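# Load the slotted block into the vise against jaw and stop

## Task

Take the block from the infeed plate and set it in the vise so it rests flat on the pair of low bars between the jaws, with its milled slot facing downward, its long side pressed against the fixed jaw (the jaw not mounted on the air cylinder's rod), and one end pressed against the work stop (the short rod between the jaws). The V-block may be used as a place to set the part down and change grip. Then release it and withdraw, finishing with both arms hanging in free space and touching nothing.

## Robot and tools

Robot: two FANUC CRX arms, left_arm and right_arm, each carrying a Robotiq 140 two-finger gripper. The names are labels only, not sides of a camera picture. Base roots in the scene frame: left_arm at (+0.064, +0.318, 0), right_arm at (-0.058, -0.395, 0).

Frame: one shared scene frame, metres. Origin sits on the tabletop midway between the arms, +z is up, +x points out across the table, and left_arm is on the +y side. Reported hand positions can be somewhat off, more so at long reach.

Gripper geometry: fingers extend along the gripper's +z axis and close along its y axis. end_effector_position is the point between the pads when shut. Closed fingertips stick out about 33 mm past it, open ones about 9 mm; while closing the tips travel roughly 24 mm further from the arm, so keep that clearance above a surface.

The row (used by execute_actions and move): always 20 numbers, even if one arm idles. First left_arm: x, y, z, qw, qx, qy, qz, then left gripper position, force_limit, speed; then the same ten for right_arm. x, y, z is an absolute goal position for that gripper in the scene frame (metres); qw..qz is an absolute goal orientation, w first. The three gripper numbers each lie in [-1, 1]. position: +1 fully open (140 mm), about -0.8 pads touch, -1 closes until blocked. force_limit: about 14 N at -1, 60 N at 0, 107 N at +1. speed: gap change of about 30 mm/s at -1, 140 at 0, 250 at +1. To hold an arm still, resend its last reported pose and its current gripper triple every call; a 0 in the gripper triple is a real command. Reuse one fixed quaternion rather than copying a drifted reported one. A call is refused (nothing sent) if a goal lies more than 0.6 m from that arm's last reported position along any gripper axis.

Tools:
- execute_actions {actions, pictures}. actions holds at most one item. Empty list: just report state. Motion item: rows (1 to 15 rows of 20 numbers) plus steps (at most 15, default 15); one row per 1/30 s step, last row repeated. Wait item: steps only, up to 300, counted from the previous result, so thinking time is included. pictures true/false toggles images (on by default).
- move {target, speed}: target is one 20-number row; speed is the path top speed in m/s, 0.002 to 0.5 (default 0.25), turning capped at twice that in rad/s. Both grippers travel straight lines ending together over 0.5 to 10 s; past 10 s they stop short. Paths ignore obstacles and the other arm. Finger numbers are applied at the start. Result adds a move: line with the ending (done, off_target, moving, held, fault), active limits (paced = pose clipped; held = some steps blocked, after which the arm may surge fast), and each gripper's remaining distance.
- wait {seconds}: 0 to 10 s, sends nothing new.
- zoom_image {camera, region}: camera is cam_head_left, cam_head_right, cam_left_wrist or cam_right_wrist (all 672x504); region [x0, y0, x1, y1] pixels, top-left origin, no larger than 504 by 504.
- read_manual {section}: only returns licence texts ("licences").
- finished_scene {scene}: pass the current scene number; ends it irreversibly and grades it. Replying with no tool call also ends things.

Motion behaviour: each step the commanded pose is clamped to within 70 mm and 16 degrees of the measured pose, then solved by damped IK, favouring position over orientation. After a short action ends, the arm only continues to its final clamped pose, so check the result and send the remainder. Elbows never fully straighten. The simulation keeps running while the operator thinks and writes.

Result lines: the state line lists left_arm and right_arm gripper poses (position, quat wxyz). "pose unreachable" means the clearance check altered or blocked that arm's command; HELD marks steps where the row was not fully sent. A Hand target line gives the pose each arm is currently driving toward. Gripper fields: object_status 0 moving, 1 blocked while opening, 2 blocked while closing (a grip), 3 reached goal or pads met; position_measured runs in counts from 3 (open) to 230 (pads together), not linear. Stopped fingers stay put until the position number changes by at least 0.01; to squeeze harder, raise force_limit and switch position from -1 to -0.98 or back. MOTOR HOT warns of heating from holding loads; OVER-TEMPERATURE FAULT means the arm was braked to cool.

Faults and hazards: joint load limits are 144 N m (waist, shoulder, elbow) and 36 N m (wrist joints), including held weight. Reaching one, or 150 N external force anywhere on the arm, tool or load, halts that arm for 10 s and drops the rest of the call. Arms are stiff: aiming even slightly beyond a firm contact can trigger this, and faster contact hits harder, so approach contacts slowly with small overshoot. Never let the arms collide or press each other. Avoid drops, slips, slams and anything leaving the table. Occasionally an outside tug acts on held parts or a loose object gets nudged; verify grip with object_status 2.

Joint ranges (rad): waist ±3.491, shoulder ±3.140, elbow -1.187 to 4.328, forearm roll ±3.316, wrist pitch ±3.140, wrist roll ±3.927.

Each tool is called after ">>>" as a command line: name --argument value for each argument, lists and objects as JSON in quotes; but a table of rows of numbers goes row by row, as --pt "numbers of a row", without its own name.

## Session

>>> execute_actions --actions '[]'

>>> zoom_image --camera "cam_head_left" --region '[170,130,520,390]'

Scene clock: 0.00 s of 6600.00 s.
left_arm: end_effector_position=(+0.6474, -0.2355, +0.3558) position_measured=3 object_status=3 end_effector_quat_wxyz=(+0.404, -0.215, +0.701, -0.547) | right_arm: end_effector_position=(+0.0960, -0.6652, +0.2496) position_measured=3 object_status=3 end_effector_quat_wxyz=(-0.026, -0.453, +0.891, +0.003)
Joint positions: left_arm=[-0.768  0.137 -0.074 -1.943 -0.347  1.651] | right_arm=[-0.413 -0.354 -0.282  0.042 -1.673 -0.057]
Joint velocities: left_arm=[-0.     0.001  0.    -0.     0.002 -0.   ] | right_arm=[-0.     0.    -0.001  0.    -0.     0.   ]
Hand target (left_arm): +0.647, -0.236, +0.356; +0.404, -0.215, +0.701, -0.547
Hand target (right_arm): +0.096, -0.665, +0.250; -0.026, -0.453, +0.891, +0.003

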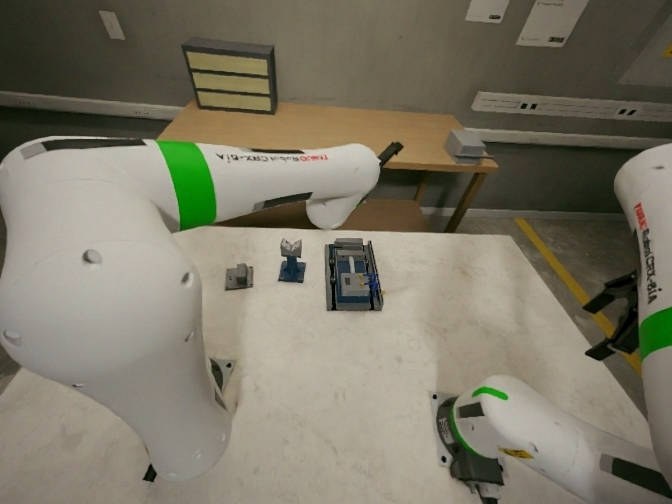

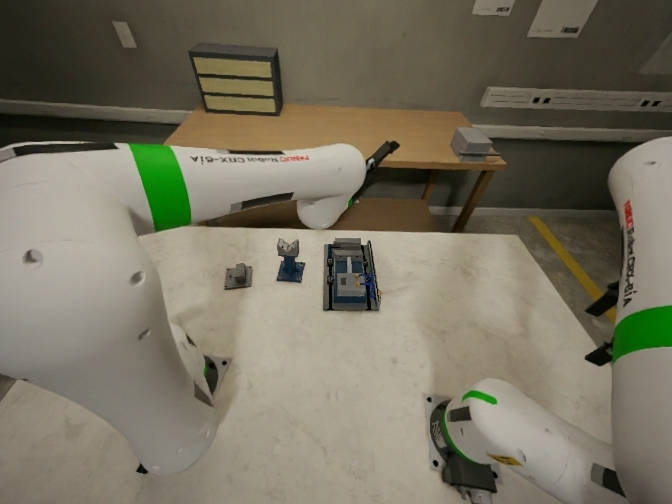

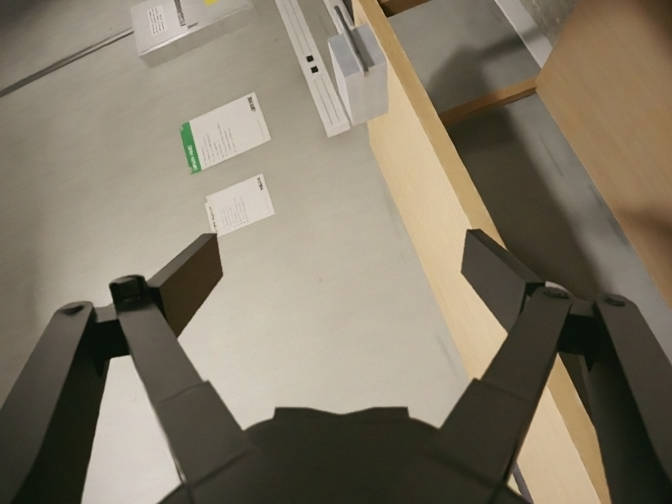

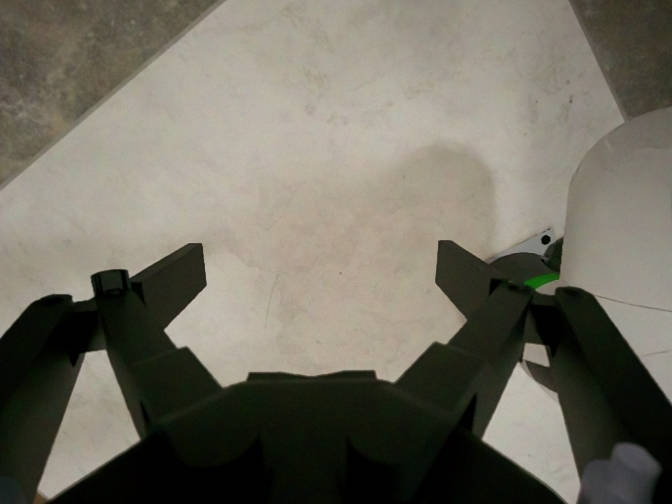

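Region (170, 130, 520, 390) of cam_head_left's 672x504 image, scaled by 1.440, with more detail than that image has; it fills the top 374 rows of this view, and the rest is white.

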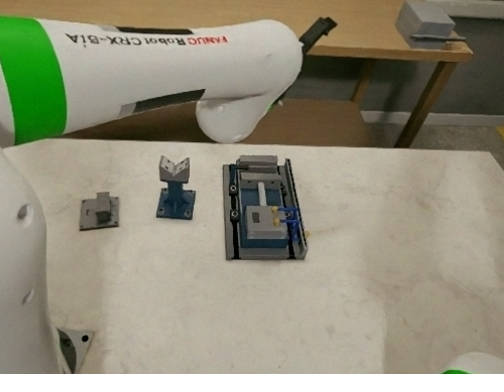

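>>> move --target '[0.36,0.22,0.3,0,1,0,0,1,0,0,0.096,-0.6652,0.2496,-0.026,-0.453,0.891,0.003,1,0,0]' --speed 0.4

Scene clock: 8.90 s of 6600.00 s.
left_arm: end_effector_position=(+0.3609, +0.2202, +0.3001) position_measured=3 object_status=3 end_effector_quat_wxyz=(-0.001, +1.000, +0.003, +0.002) | right_arm: end_effector_position=(+0.0960, -0.6652, +0.2496) position_measured=3 object_status=3 end_effector_quat_wxyz=(-0.026, -0.453, +0.891, +0.003)
Joint positions: left_arm=[ 0.302 -0.344 -0.143 -0.001 -1.768  1.467] | right_arm=[-0.413 -0.353 -0.282  0.042 -1.673 -0.057]
Joint velocities: left_arm=[ 0.001 -0.    -0.001  0.     0.001  0.   ] | right_arm=[-0.001  0.001 -0.001 -0.     0.001  0.   ]
Hand target (left_arm): +0.361, +0.220, +0.300; -0.001, +1.000, +0.003, +0.002
Hand target (right_arm): +0.096, -0.665, +0.250; -0.026, -0.453, +0.891, +0.003
Off the commanded pose (left_arm): 0.001 m, 0 deg.
Off the commanded pose (right_arm): 0.000 m, 0 deg.
After step 90, 1.97 s passed at rest.
move: done
camera_calibration (this result's frames):
cam_left_wrist: T_world_to_cam=[[-0.0214883, -0.999704, -0.0114117, 0.235591], [-0.929744, 0.0157853, 0.367867, 0.225203], [-0.367578, 0.0185148, -0.929808, 0.594922], [0, 0, 0, 1]] pos_world=[0.433125, 0.220952, 0.473007]
cam_right_wrist: T_world_to_cam=[[-0.804143, 0.592129, 0.0523126, 0.45239], [0.585814, 0.774472, 0.238777, 0.405214], [0.100872, 0.222656, -0.969664, 0.571732], [0, 0, 0, 1]] pos_world=[0.0687343, -0.709, 0.433967]

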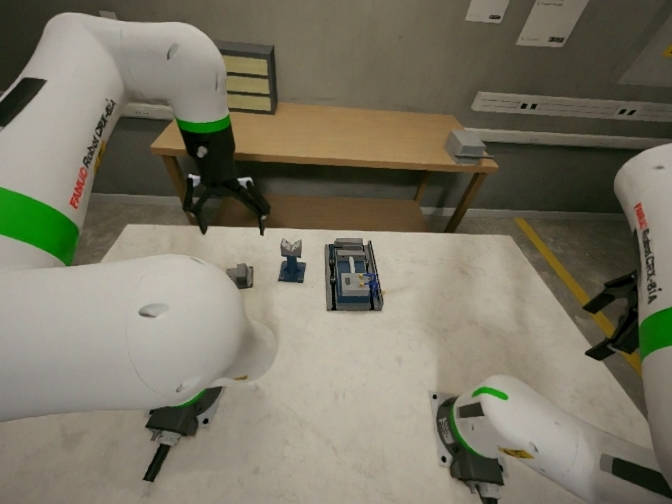

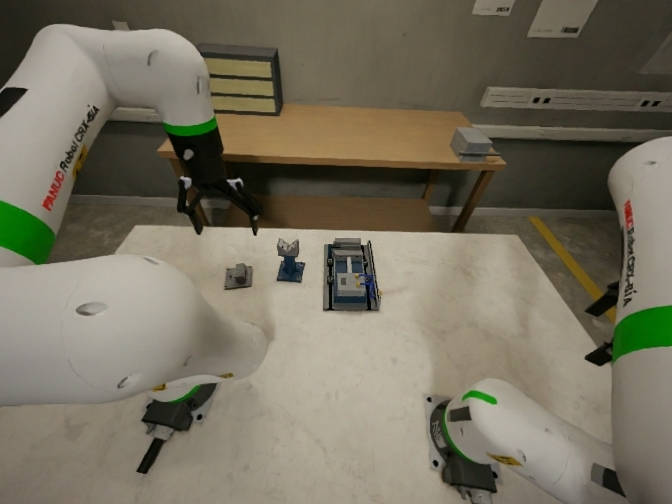

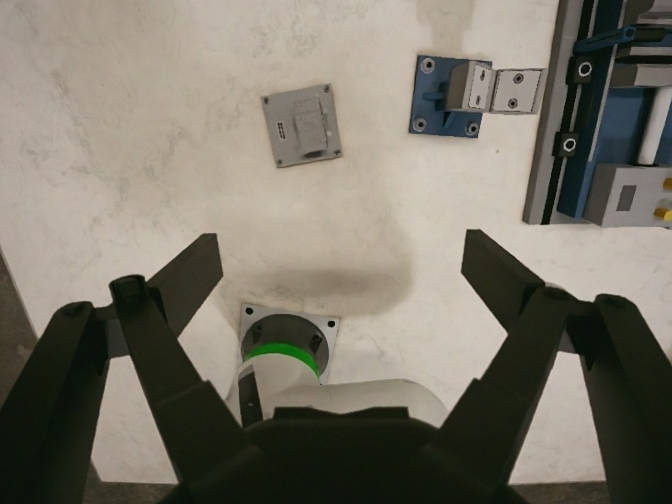

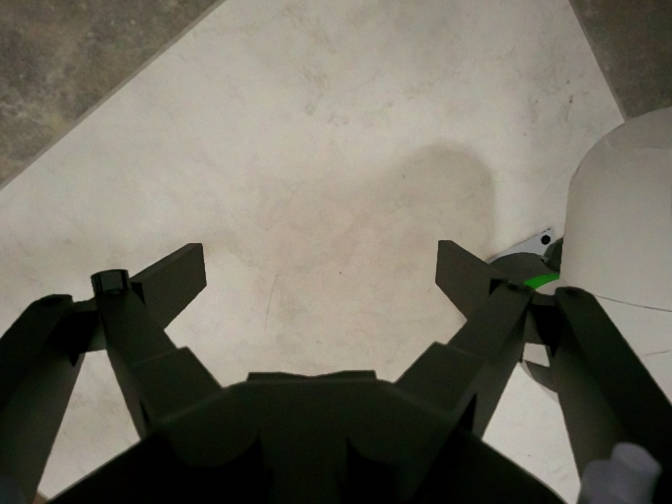

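>>> zoom_image --camera "cam_left_wrist" --region '[240,60,380,190]'

>>> zoom_image --camera "cam_head_right" --region '[215,225,395,315]'

>>> move --target '[0.44,-0.06,0.27,0,1,0,0,1,0,0,0.096,-0.6652,0.2496,-0.026,-0.453,0.891,0.003,1,0,0]' --speed 0.4

Region (240, 60, 380, 190) of cam_left_wrist's 672x504 image, scaled by 3.600, with more detail than that image has; it fills the top 468 rows of this view, and the rest is white.

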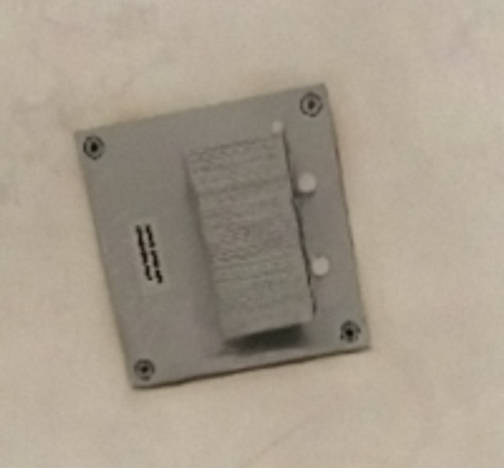

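Region (215, 225, 395, 315) of cam_head_right's 672x504 image, scaled by 2.800, with more detail than that image has.

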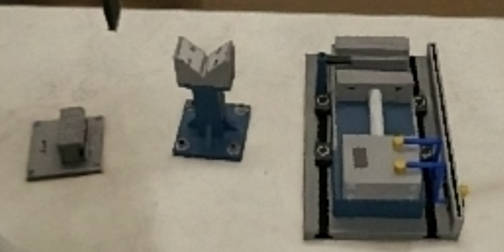

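Scene clock: 13.57 s of 6600.00 s.
left_arm: end_effector_position=(+0.4402, -0.0599, +0.2704) position_measured=3 object_status=3 end_effector_quat_wxyz=(+0.001, +1.000, -0.000, +0.000) | right_arm: end_effector_position=(+0.0960, -0.6652, +0.2496) position_measured=3 object_status=3 end_effector_quat_wxyz=(-0.026, -0.453, +0.891, +0.003)
Joint positions: left_arm=[-0.349  0.218  0.315  0.    -1.667  2.112] | right_arm=[-0.413 -0.353 -0.282  0.042 -1.673 -0.057]
Joint velocities: left_arm=[-0.001  0.001  0.002 -0.    -0.001  0.   ] | right_arm=[-0.    -0.    -0.001  0.001 -0.001  0.   ]
Hand target (left_arm): +0.440, -0.060, +0.270; +0.000, +1.000, -0.000, +0.000
Hand target (right_arm): +0.096, -0.665, +0.250; -0.026, -0.453, +0.891, +0.003
Off the commanded pose (left_arm): 0.001 m, 0 deg.
Off the commanded pose (right_arm): 0.000 m, 0 deg.
After step 90, 0.37 s passed at rest.
move: done; limits=paced
camera_calibration (this result's frames):
cam_left_wrist: T_world_to_cam=[[-0.0272786, -0.999588, -0.00898224, -0.041206], [-0.928609, 0.0220131, 0.370407, 0.313493], [-0.370056, 0.0184452, -0.928826, 0.602516], [0, 0, 0, 1]] pos_world=[0.512953, -0.0592035, 0.443142]
cam_right_wrist: T_world_to_cam=[[-0.804143, 0.59213, 0.0523124, 0.45239], [0.585815, 0.774472, 0.238778, 0.405213], [0.100873, 0.222657, -0.969664, 0.571732], [0, 0, 0, 1]] pos_world=[0.068734, -0.709, 0.433966]

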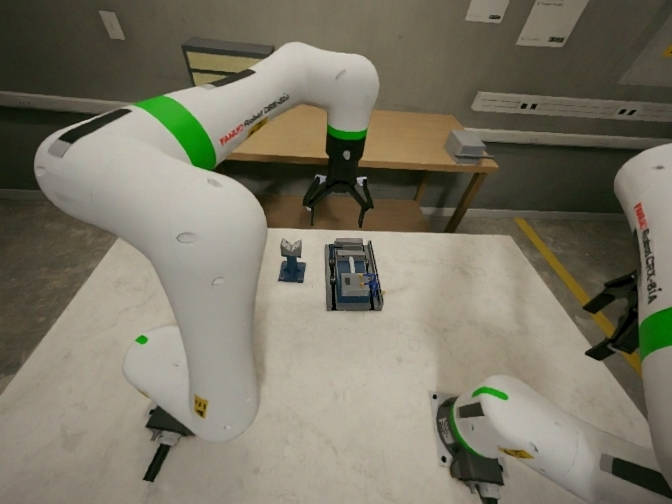

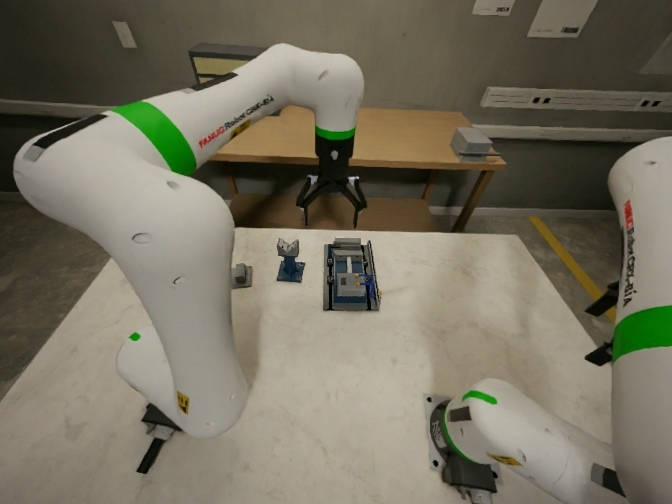

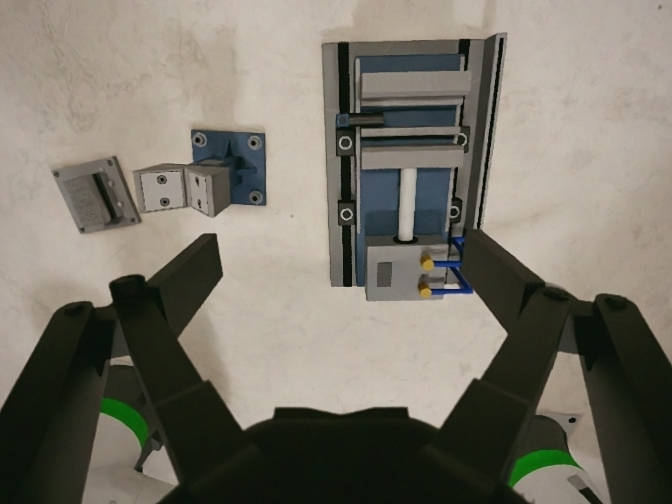

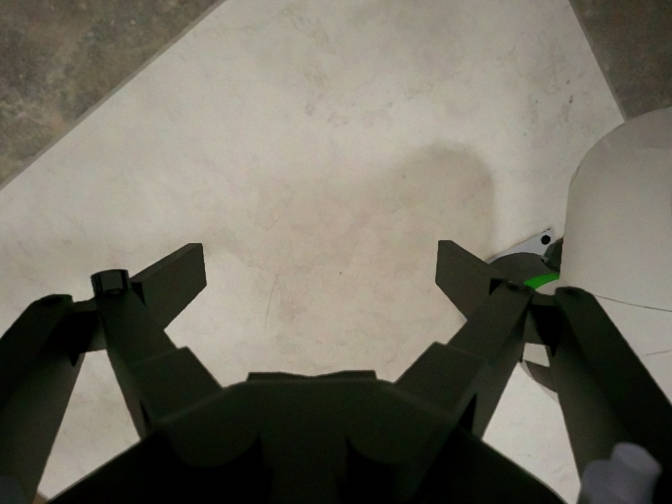

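>>> zoom_image --camera "cam_left_wrist" --region '[40,110,280,250]'

>>> zoom_image --camera "cam_left_wrist" --region '[310,30,520,200]'

Region (40, 110, 280, 250) of cam_left_wrist's 672x504 image, scaled by 2.100, with more detail than that image has; it fills the top 294 rows of this view, and the rest is white.

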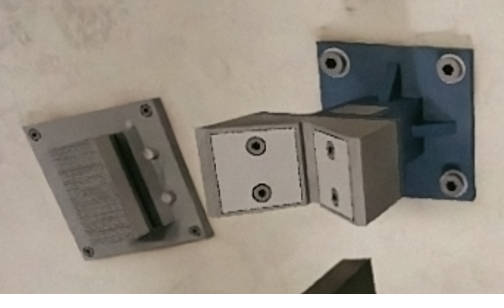

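Region (310, 30, 520, 200) of cam_left_wrist's 672x504 image, scaled by 2.400, with more detail than that image has; it fills the top 408 rows of this view, and the rest is white.

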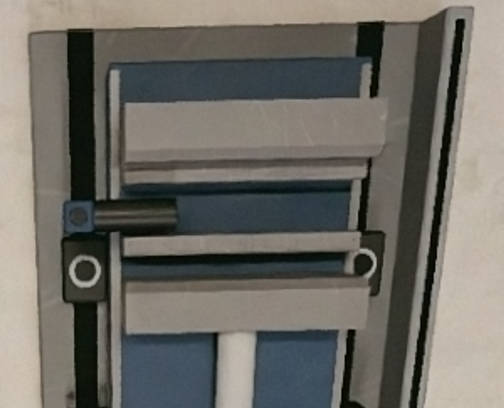

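>>> move --target '[0.426,0.258,0.24,0,0.636,0.772,0,0.5,0,0,0.096,-0.6652,0.2496,-0.026,-0.453,0.891,0.003,1,0,0]' --speed 0.4

>>> move --target '[0.426,0.258,0.05,0,0.636,0.772,0,0.5,0,0,0.096,-0.6652,0.2496,-0.026,-0.453,0.891,0.003,1,0,0]' --speed 0.2

Scene clock: 43.97 s of 6600.00 s.
left_arm: end_effector_position=(+0.4256, +0.2579, +0.2397) position_measured=66 object_status=3 end_effector_quat_wxyz=(-0.001, +0.636, +0.772, +0.000) | right_arm: end_effector_position=(+0.0960, -0.6652, +0.2496) position_measured=3 object_status=3 end_effector_quat_wxyz=(-0.026, -0.453, +0.891, +0.003)
Joint positions: left_arm=[ 0.389 -0.214 -0.189 -0.001 -1.596  3.138] | right_arm=[-0.413 -0.353 -0.282  0.042 -1.673 -0.057]
Joint velocities: left_arm=[ 0.    -0.     0.001  0.     0.     0.001] | right_arm=[-0.    -0.001 -0.    -0.     0.    -0.   ]
Hand target (left_arm): +0.426, +0.258, +0.240; -0.001, +0.636, +0.772, +0.000
Hand target (right_arm): +0.096, -0.665, +0.250; -0.026, -0.453, +0.891, +0.003
Off the commanded pose (left_arm): 0.001 m, 0 deg.
Off the commanded pose (right_arm): 0.000 m, 0 deg.
After step 90, 24.77 s passed at rest.
move: done
camera_calibration (this result's frames):
cam_left_wrist: T_world_to_cam=[[0.986321, 0.164498, -0.0105837, -0.455377], [0.156691, -0.915697, 0.370064, 0.0843225], [0.0511834, -0.36666, -0.928946, 0.482729], [0, 0, 0, 1]] pos_world=[0.411228, 0.32912, 0.412405]
cam_right_wrist: T_world_to_cam=[[-0.804143, 0.59213, 0.0523122, 0.45239], [0.585815, 0.774472, 0.238778, 0.405213], [0.100873, 0.222657, -0.969664, 0.571732], [0, 0, 0, 1]] pos_world=[0.068734, -0.709, 0.433967]

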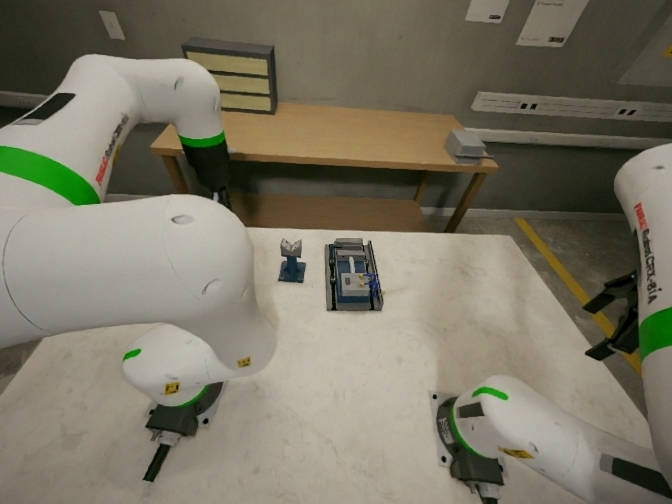

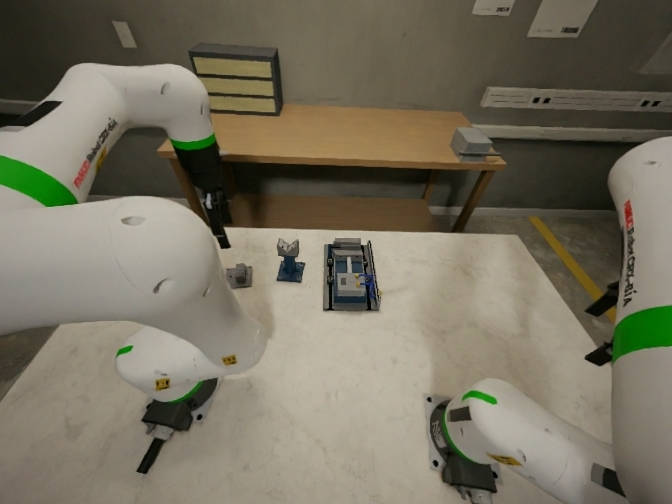

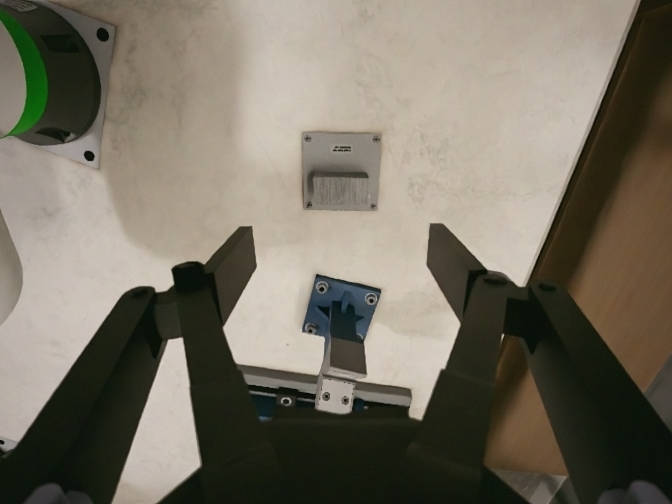

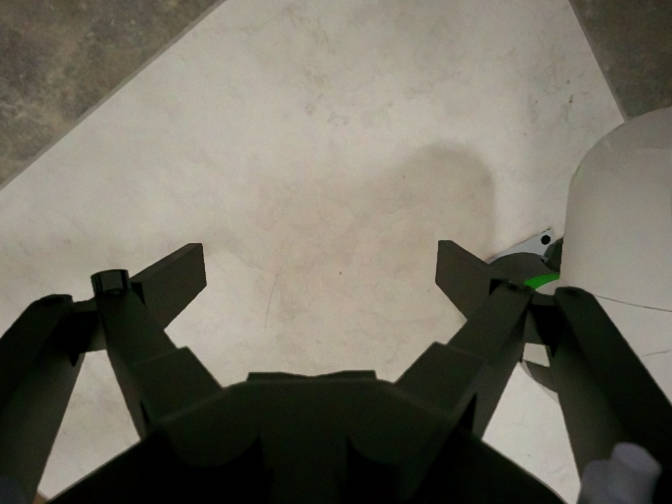

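Scene clock: 45.30 s of 6600.00 s.
left_arm: end_effector_position=(+0.4257, +0.2579, +0.0502) position_measured=66 object_status=3 end_effector_quat_wxyz=(+0.000, +0.636, +0.772, -0.000) | right_arm: end_effector_position=(+0.0960, -0.6652, +0.2496) position_measured=3 object_status=3 end_effector_quat_wxyz=(-0.026, -0.453, +0.891, +0.003)
Joint positions: left_arm=[ 0.39  -0.11  -0.557  0.    -1.124  3.136] | right_arm=[-0.413 -0.353 -0.282  0.042 -1.673 -0.057]
Joint velocities: left_arm=[-0.001  0.001 -0.    -0.     0.001 -0.   ] | right_arm=[ 0.     0.001 -0.002 -0.     0.    -0.   ]
Hand target (left_arm): +0.426, +0.258, +0.050; +0.000, +0.636, +0.772, -0.000
Hand target (right_arm): +0.096, -0.665, +0.250; -0.026, -0.453, +0.891, +0.003
Off the commanded pose (left_arm): 0.000 m, 0 deg.
Off the commanded pose (right_arm): 0.000 m, 0 deg.
move: done
camera_calibration (this result's frames):
cam_left_wrist: T_world_to_cam=[[0.986422, 0.163936, -0.00988115, -0.45742], [0.155842, -0.915342, 0.371298, 0.154655], [0.0518243, -0.367796, -0.928461, 0.306702], [0, 0, 0, 1]] pos_world=[0.411213, 0.329353, 0.222818]
cam_right_wrist: T_world_to_cam=[[-0.804143, 0.59213, 0.0523128, 0.45239], [0.585815, 0.774472, 0.238778, 0.405213], [0.100873, 0.222657, -0.969664, 0.571732], [0, 0, 0, 1]] pos_world=[0.0687341, -0.709, 0.433966]

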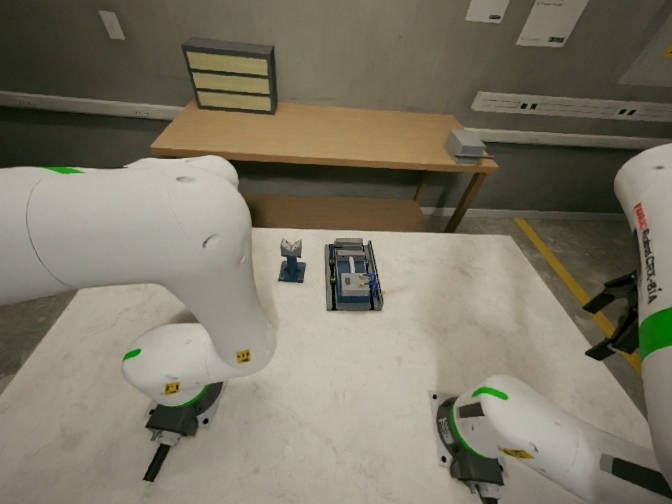

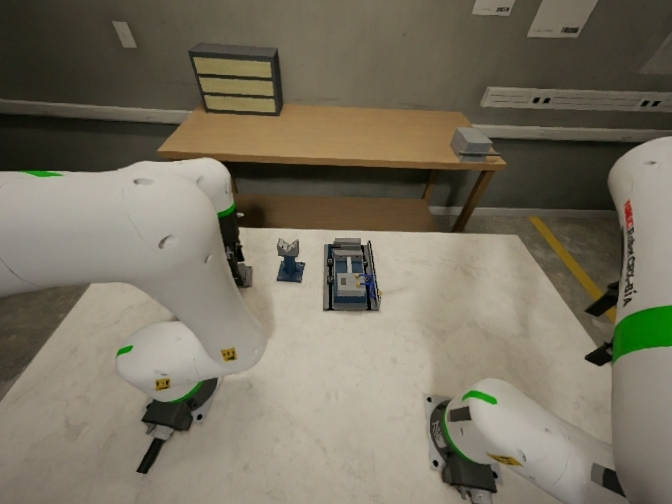

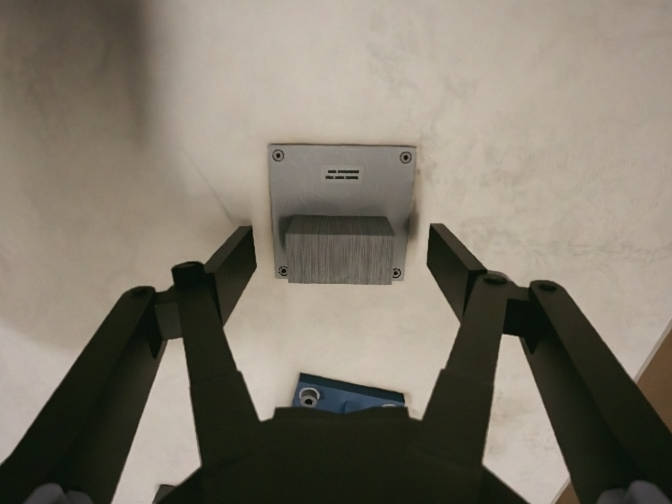

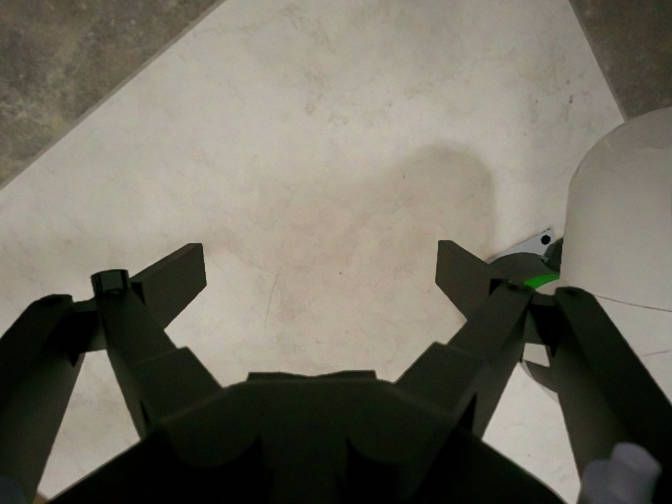

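>>> move --target '[0.426,0.258,0.1,0,1,0.09,0,0.5,0,0,0.096,-0.6652,0.2496,-0.026,-0.453,0.891,0.003,1,0,0]' --speed 0.5

>>> move --target '[0.426,0.259,0.085,0,0.772,-0.636,0,0.5,0,0,0.096,-0.6652,0.2496,-0.026,-0.453,0.891,0.003,1,0,0]' --speed 0.5

>>> move --target '[0.426,0.259,0.046,0,0.772,-0.636,0,0.2,0,0,0.096,-0.6652,0.2496,-0.026,-0.453,0.891,0.003,1,0,0]' --speed 0.1

>>> move --target '[0.426,0.259,0.046,0,0.772,-0.636,0,-1,0.3,-0.5,0.096,-0.6652,0.2496,-0.026,-0.453,0.891,0.003,1,0,0]'

Scene clock: 57.00 s of 6600.00 s.
left_arm: end_effector_position=(+0.4261, +0.2580, +0.0999) position_measured=66 object_status=3 end_effector_quat_wxyz=(-0.000, +0.996, +0.090, -0.000) | right_arm: end_effector_position=(+0.0960, -0.6652, +0.2496) position_measured=3 object_status=3 end_effector_quat_wxyz=(-0.026, -0.453, +0.891, +0.003)
Joint positions: left_arm=[ 0.39  -0.161 -0.476 -0.    -1.256  1.553] | right_arm=[-0.413 -0.353 -0.282  0.042 -1.673 -0.057]
Joint velocities: left_arm=[ 0.     0.    -0.     0.     0.    -0.001] | right_arm=[-0.    -0.     0.001 -0.001 -0.     0.   ]
Hand target (left_arm): +0.426, +0.258, +0.100; -0.000, +0.996, +0.090, -0.000
Hand target (right_arm): +0.096, -0.665, +0.250; -0.026, -0.453, +0.891, +0.003
Off the commanded pose (left_arm): 0.000 m, 0 deg.
Off the commanded pose (right_arm): 0.000 m, 0 deg.
After step 90, 6.60 s passed at rest.
move: done
camera_calibration (this result's frames):
cam_left_wrist: T_world_to_cam=[[0.151917, -0.988342, -0.0100458, 0.195559], [-0.917205, -0.144755, 0.371188, 0.394619], [-0.368315, -0.0471757, -0.928503, 0.44921], [0, 0, 0, 1]] pos_world=[0.497689, 0.271594, 0.27258]
cam_right_wrist: T_world_to_cam=[[-0.804143, 0.59213, 0.0523125, 0.45239], [0.585815, 0.774472, 0.238778, 0.405213], [0.100873, 0.222657, -0.969664, 0.571732], [0, 0, 0, 1]] pos_world=[0.068734, -0.709, 0.433967]

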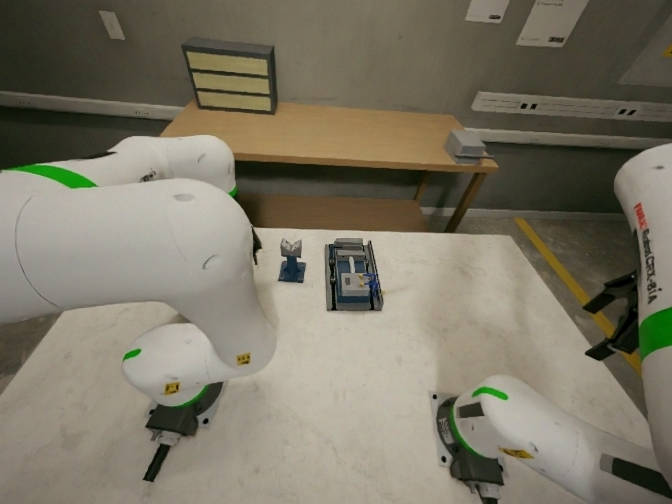

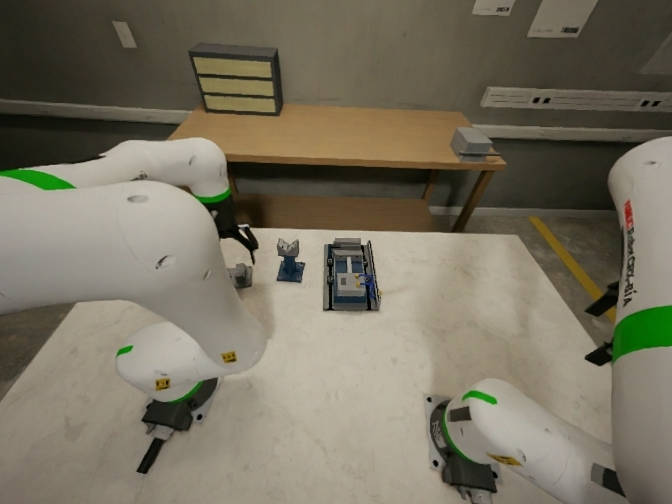

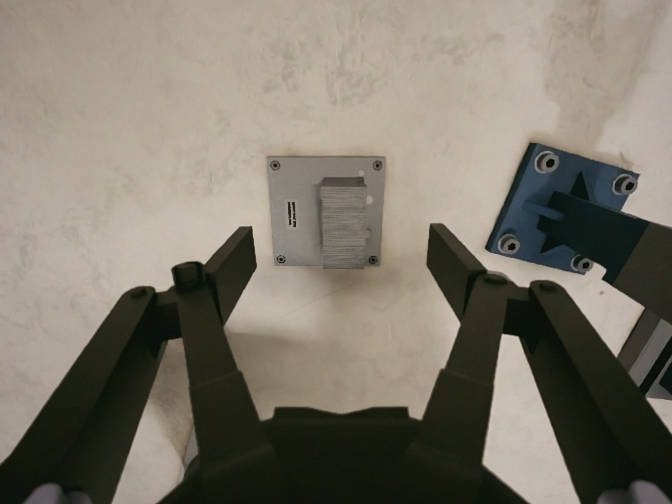

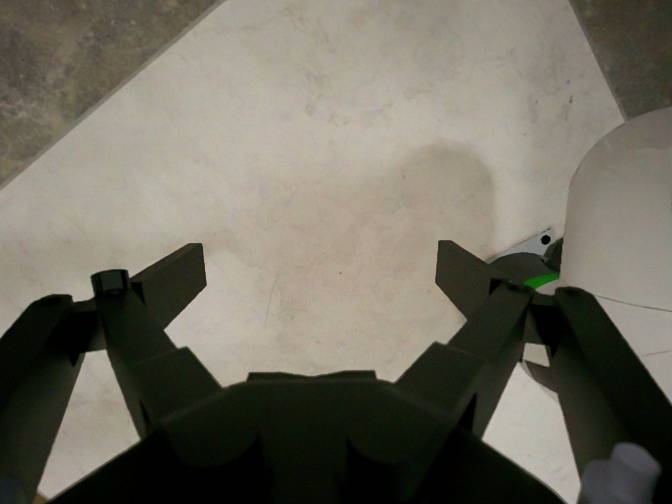

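Scene clock: 59.07 s of 6600.00 s.
left_arm: end_effector_position=(+0.4260, +0.2590, +0.0850) position_measured=66 object_status=3 end_effector_quat_wxyz=(+0.000, +0.772, -0.636, -0.000) | right_arm: end_effector_position=(+0.0960, -0.6652, +0.2496) position_measured=3 object_status=3 end_effector_quat_wxyz=(-0.026, -0.453, +0.891, +0.003)
Joint positions: left_arm=[ 0.393 -0.148 -0.502 -0.    -1.217 -0.008] | right_arm=[-0.413 -0.353 -0.282  0.042 -1.673 -0.057]
Joint velocities: left_arm=[ 0.     0.    -0.001  0.001  0.001 -0.001] | right_arm=[ 0.     0.    -0.001  0.     0.     0.   ]
Hand target (left_arm): +0.426, +0.259, +0.085; +0.000, +0.772, -0.636, +0.000
Hand target (right_arm): +0.096, -0.665, +0.250; -0.026, -0.453, +0.891, +0.003
Off the commanded pose (left_arm): 0.000 m, 0 deg.
Off the commanded pose (right_arm): 0.000 m, 0 deg.
move: done
camera_calibration (this result's frames):
cam_left_wrist: T_world_to_cam=[[-0.986309, -0.16461, -0.00992588, 0.467865], [-0.156492, 0.915288, 0.371159, -0.198382], [-0.0520113, 0.36763, -0.928516, 0.193178], [0, 0, 0, 1]] pos_world=[0.440461, 0.187573, 0.257644]
cam_right_wrist: T_world_to_cam=[[-0.804143, 0.59213, 0.0523126, 0.45239], [0.585815, 0.774472, 0.238778, 0.405213], [0.100873, 0.222657, -0.969664, 0.571732], [0, 0, 0, 1]] pos_world=[0.068734, -0.709, 0.433966]

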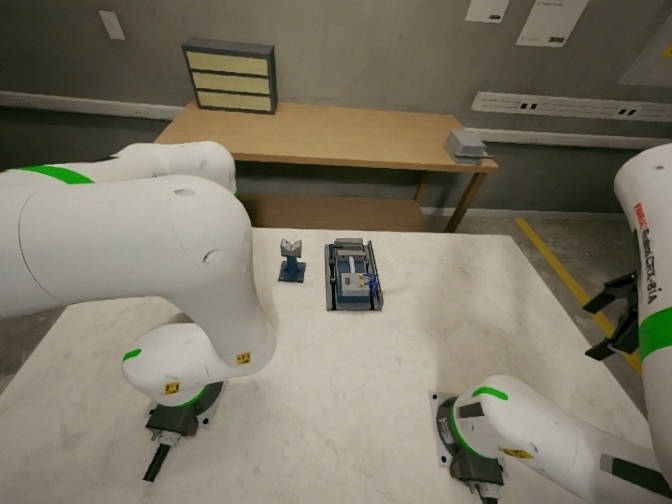

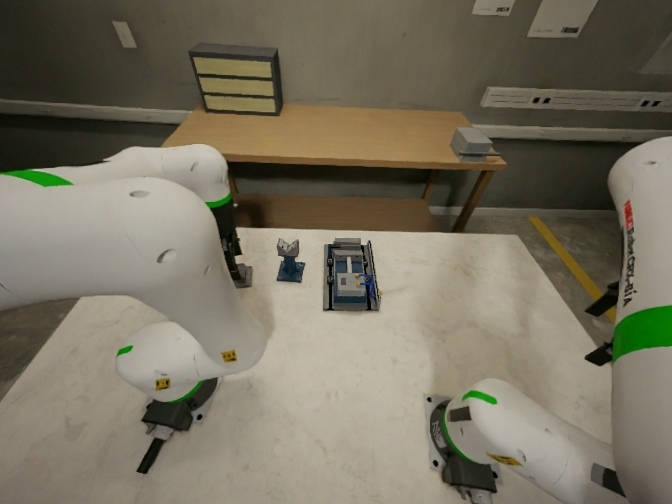

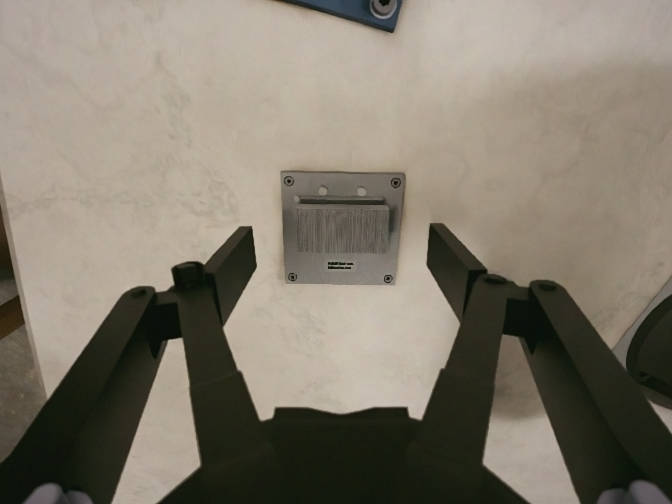

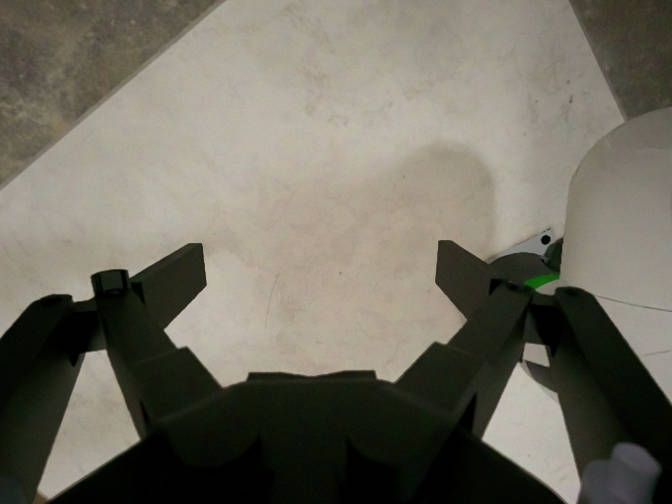

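Scene clock: 59.83 s of 6600.00 s.
left_arm: end_effector_position=(+0.4259, +0.2590, +0.0461) position_measured=104 object_status=3 end_effector_quat_wxyz=(-0.000, +0.772, -0.636, -0.000) | right_arm: end_effector_position=(+0.0960, -0.6652, +0.2496) position_measured=3 object_status=3 end_effector_quat_wxyz=(-0.026, -0.453, +0.891, +0.003)
Joint positions: left_arm=[ 0.393 -0.105 -0.563 -0.    -1.113 -0.008] | right_arm=[-0.413 -0.353 -0.282  0.042 -1.673 -0.057]
Joint velocities: left_arm=[-0.     0.001 -0.001  0.     0.     0.   ] | right_arm=[-0.     0.001 -0.001  0.001 -0.001 -0.   ]
Hand target (left_arm): +0.426, +0.259, +0.046; +0.000, +0.772, -0.636, +0.000
Hand target (right_arm): +0.096, -0.665, +0.250; -0.026, -0.453, +0.891, +0.003
Off the commanded pose (left_arm): 0.000 m, 0 deg.
Off the commanded pose (right_arm): 0.000 m, 0 deg.
move: done
camera_calibration (this result's frames):
cam_left_wrist: T_world_to_cam=[[-0.986325, -0.164509, -0.010001, 0.46743], [-0.156423, 0.915281, 0.371204, -0.184011], [-0.0519125, 0.367692, -0.928497, 0.156944], [0, 0, 0, 1]] pos_world=[0.440402, 0.187611, 0.218703]
cam_right_wrist: T_world_to_cam=[[-0.804143, 0.59213, 0.0523128, 0.45239], [0.585815, 0.774472, 0.238778, 0.405213], [0.100873, 0.222657, -0.969664, 0.571732], [0, 0, 0, 1]] pos_world=[0.068734, -0.709, 0.433966]

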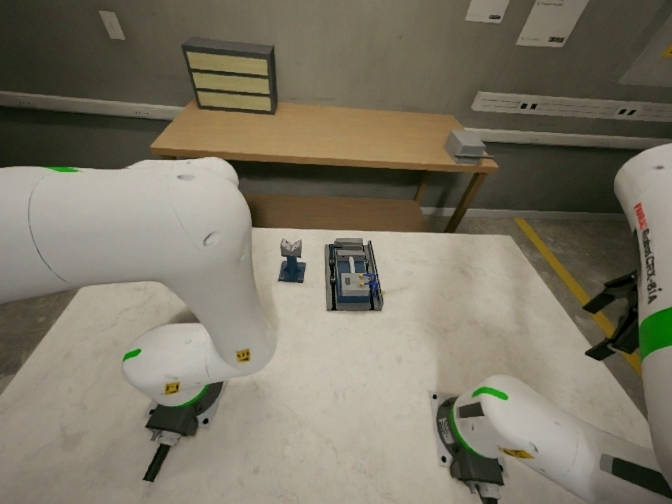

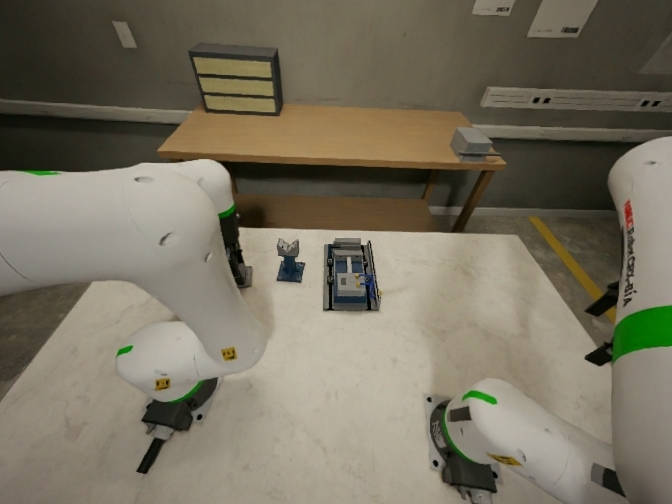

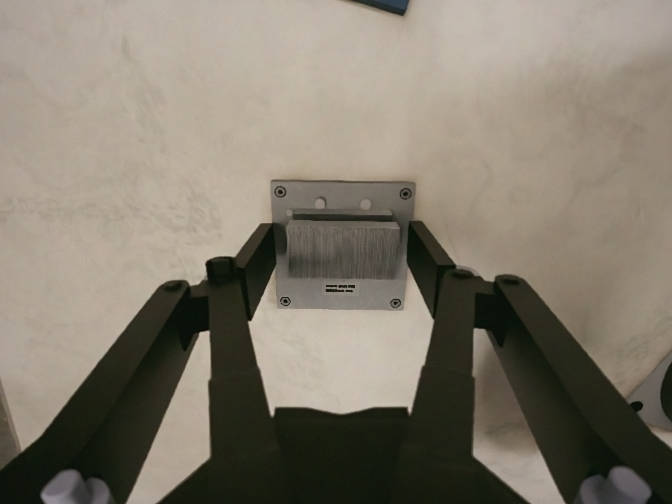

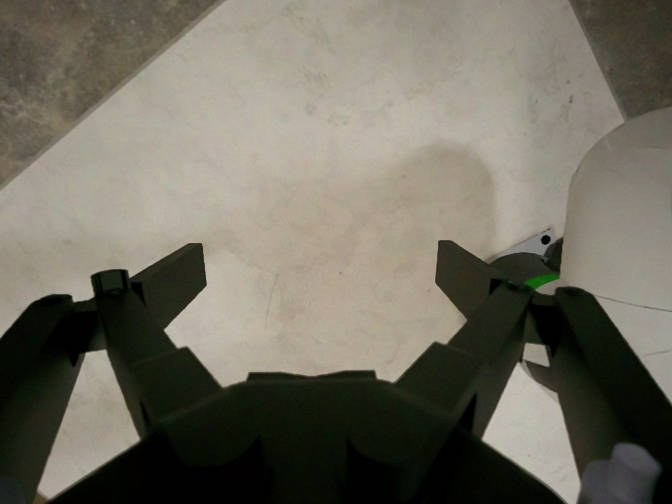

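Scene clock: 60.53 s of 6600.00 s.
left_arm: end_effector_position=(+0.4260, +0.2590, +0.0460) position_measured=144 object_status=2 end_effector_quat_wxyz=(-0.000, +0.772, -0.636, +0.000) | right_arm: end_effector_position=(+0.0960, -0.6652, +0.2496) position_measured=3 object_status=3 end_effector_quat_wxyz=(-0.026, -0.453, +0.891, +0.003)
Joint positions: left_arm=[ 0.393 -0.105 -0.563  0.    -1.113 -0.008] | right_arm=[-0.413 -0.353 -0.282  0.042 -1.673 -0.057]
Joint velocities: left_arm=[ 0.001  0.    -0.    -0.     0.001 -0.   ] | right_arm=[-0.    -0.    -0.002 -0.001 -0.     0.   ]
Hand target (left_arm): +0.426, +0.259, +0.046; +0.000, +0.772, -0.636, +0.000
Hand target (right_arm): +0.096, -0.665, +0.250; -0.026, -0.453, +0.891, +0.003
Off the commanded pose (left_arm): 0.000 m, 0 deg.
Off the commanded pose (right_arm): 0.000 m, 0 deg.
move: done
camera_calibration (this result's frames):
cam_left_wrist: T_world_to_cam=[[-0.986318, -0.164551, -0.0100143, 0.467528], [-0.156472, 0.915305, 0.371125, -0.183951], [-0.0519029, 0.367614, -0.928529, 0.156932], [0, 0, 0, 1]] pos_world=[0.440493, 0.187613, 0.218667]
cam_right_wrist: T_world_to_cam=[[-0.804143, 0.59213, 0.0523127, 0.45239], [0.585815, 0.774472, 0.238778, 0.405213], [0.100873, 0.222657, -0.969664, 0.571732], [0, 0, 0, 1]] pos_world=[0.068734, -0.709, 0.433966]

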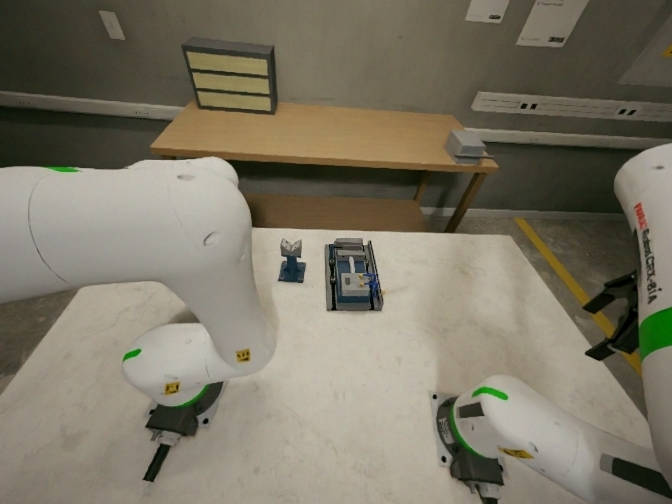

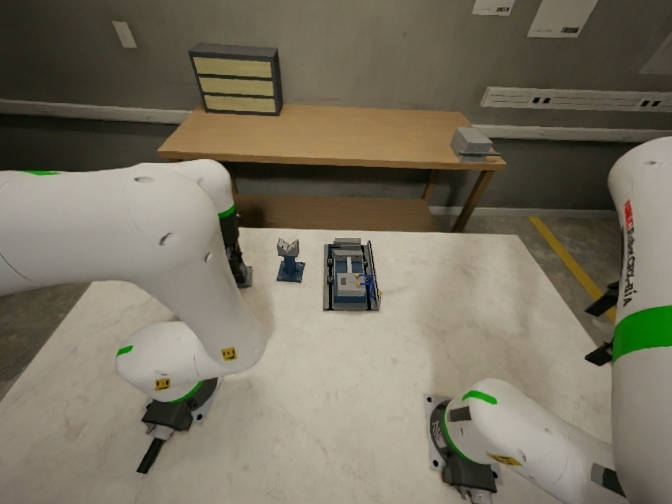

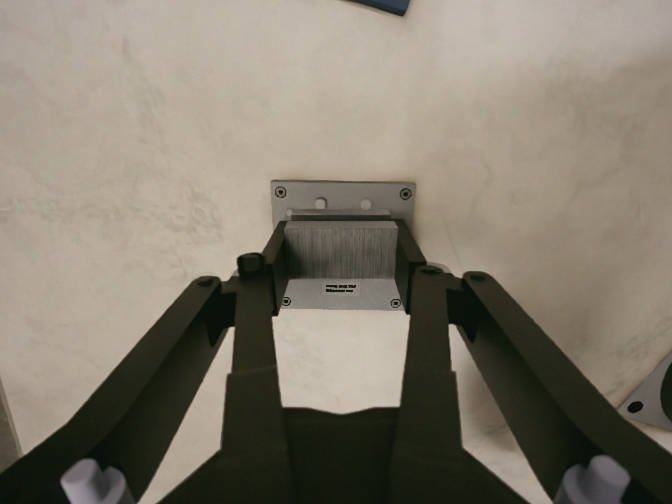

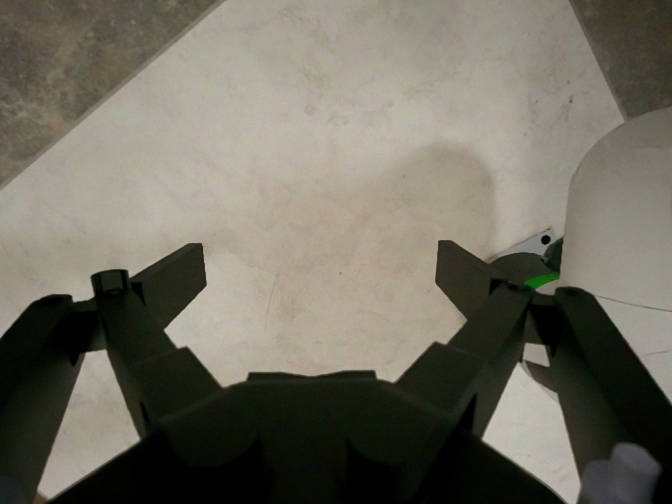

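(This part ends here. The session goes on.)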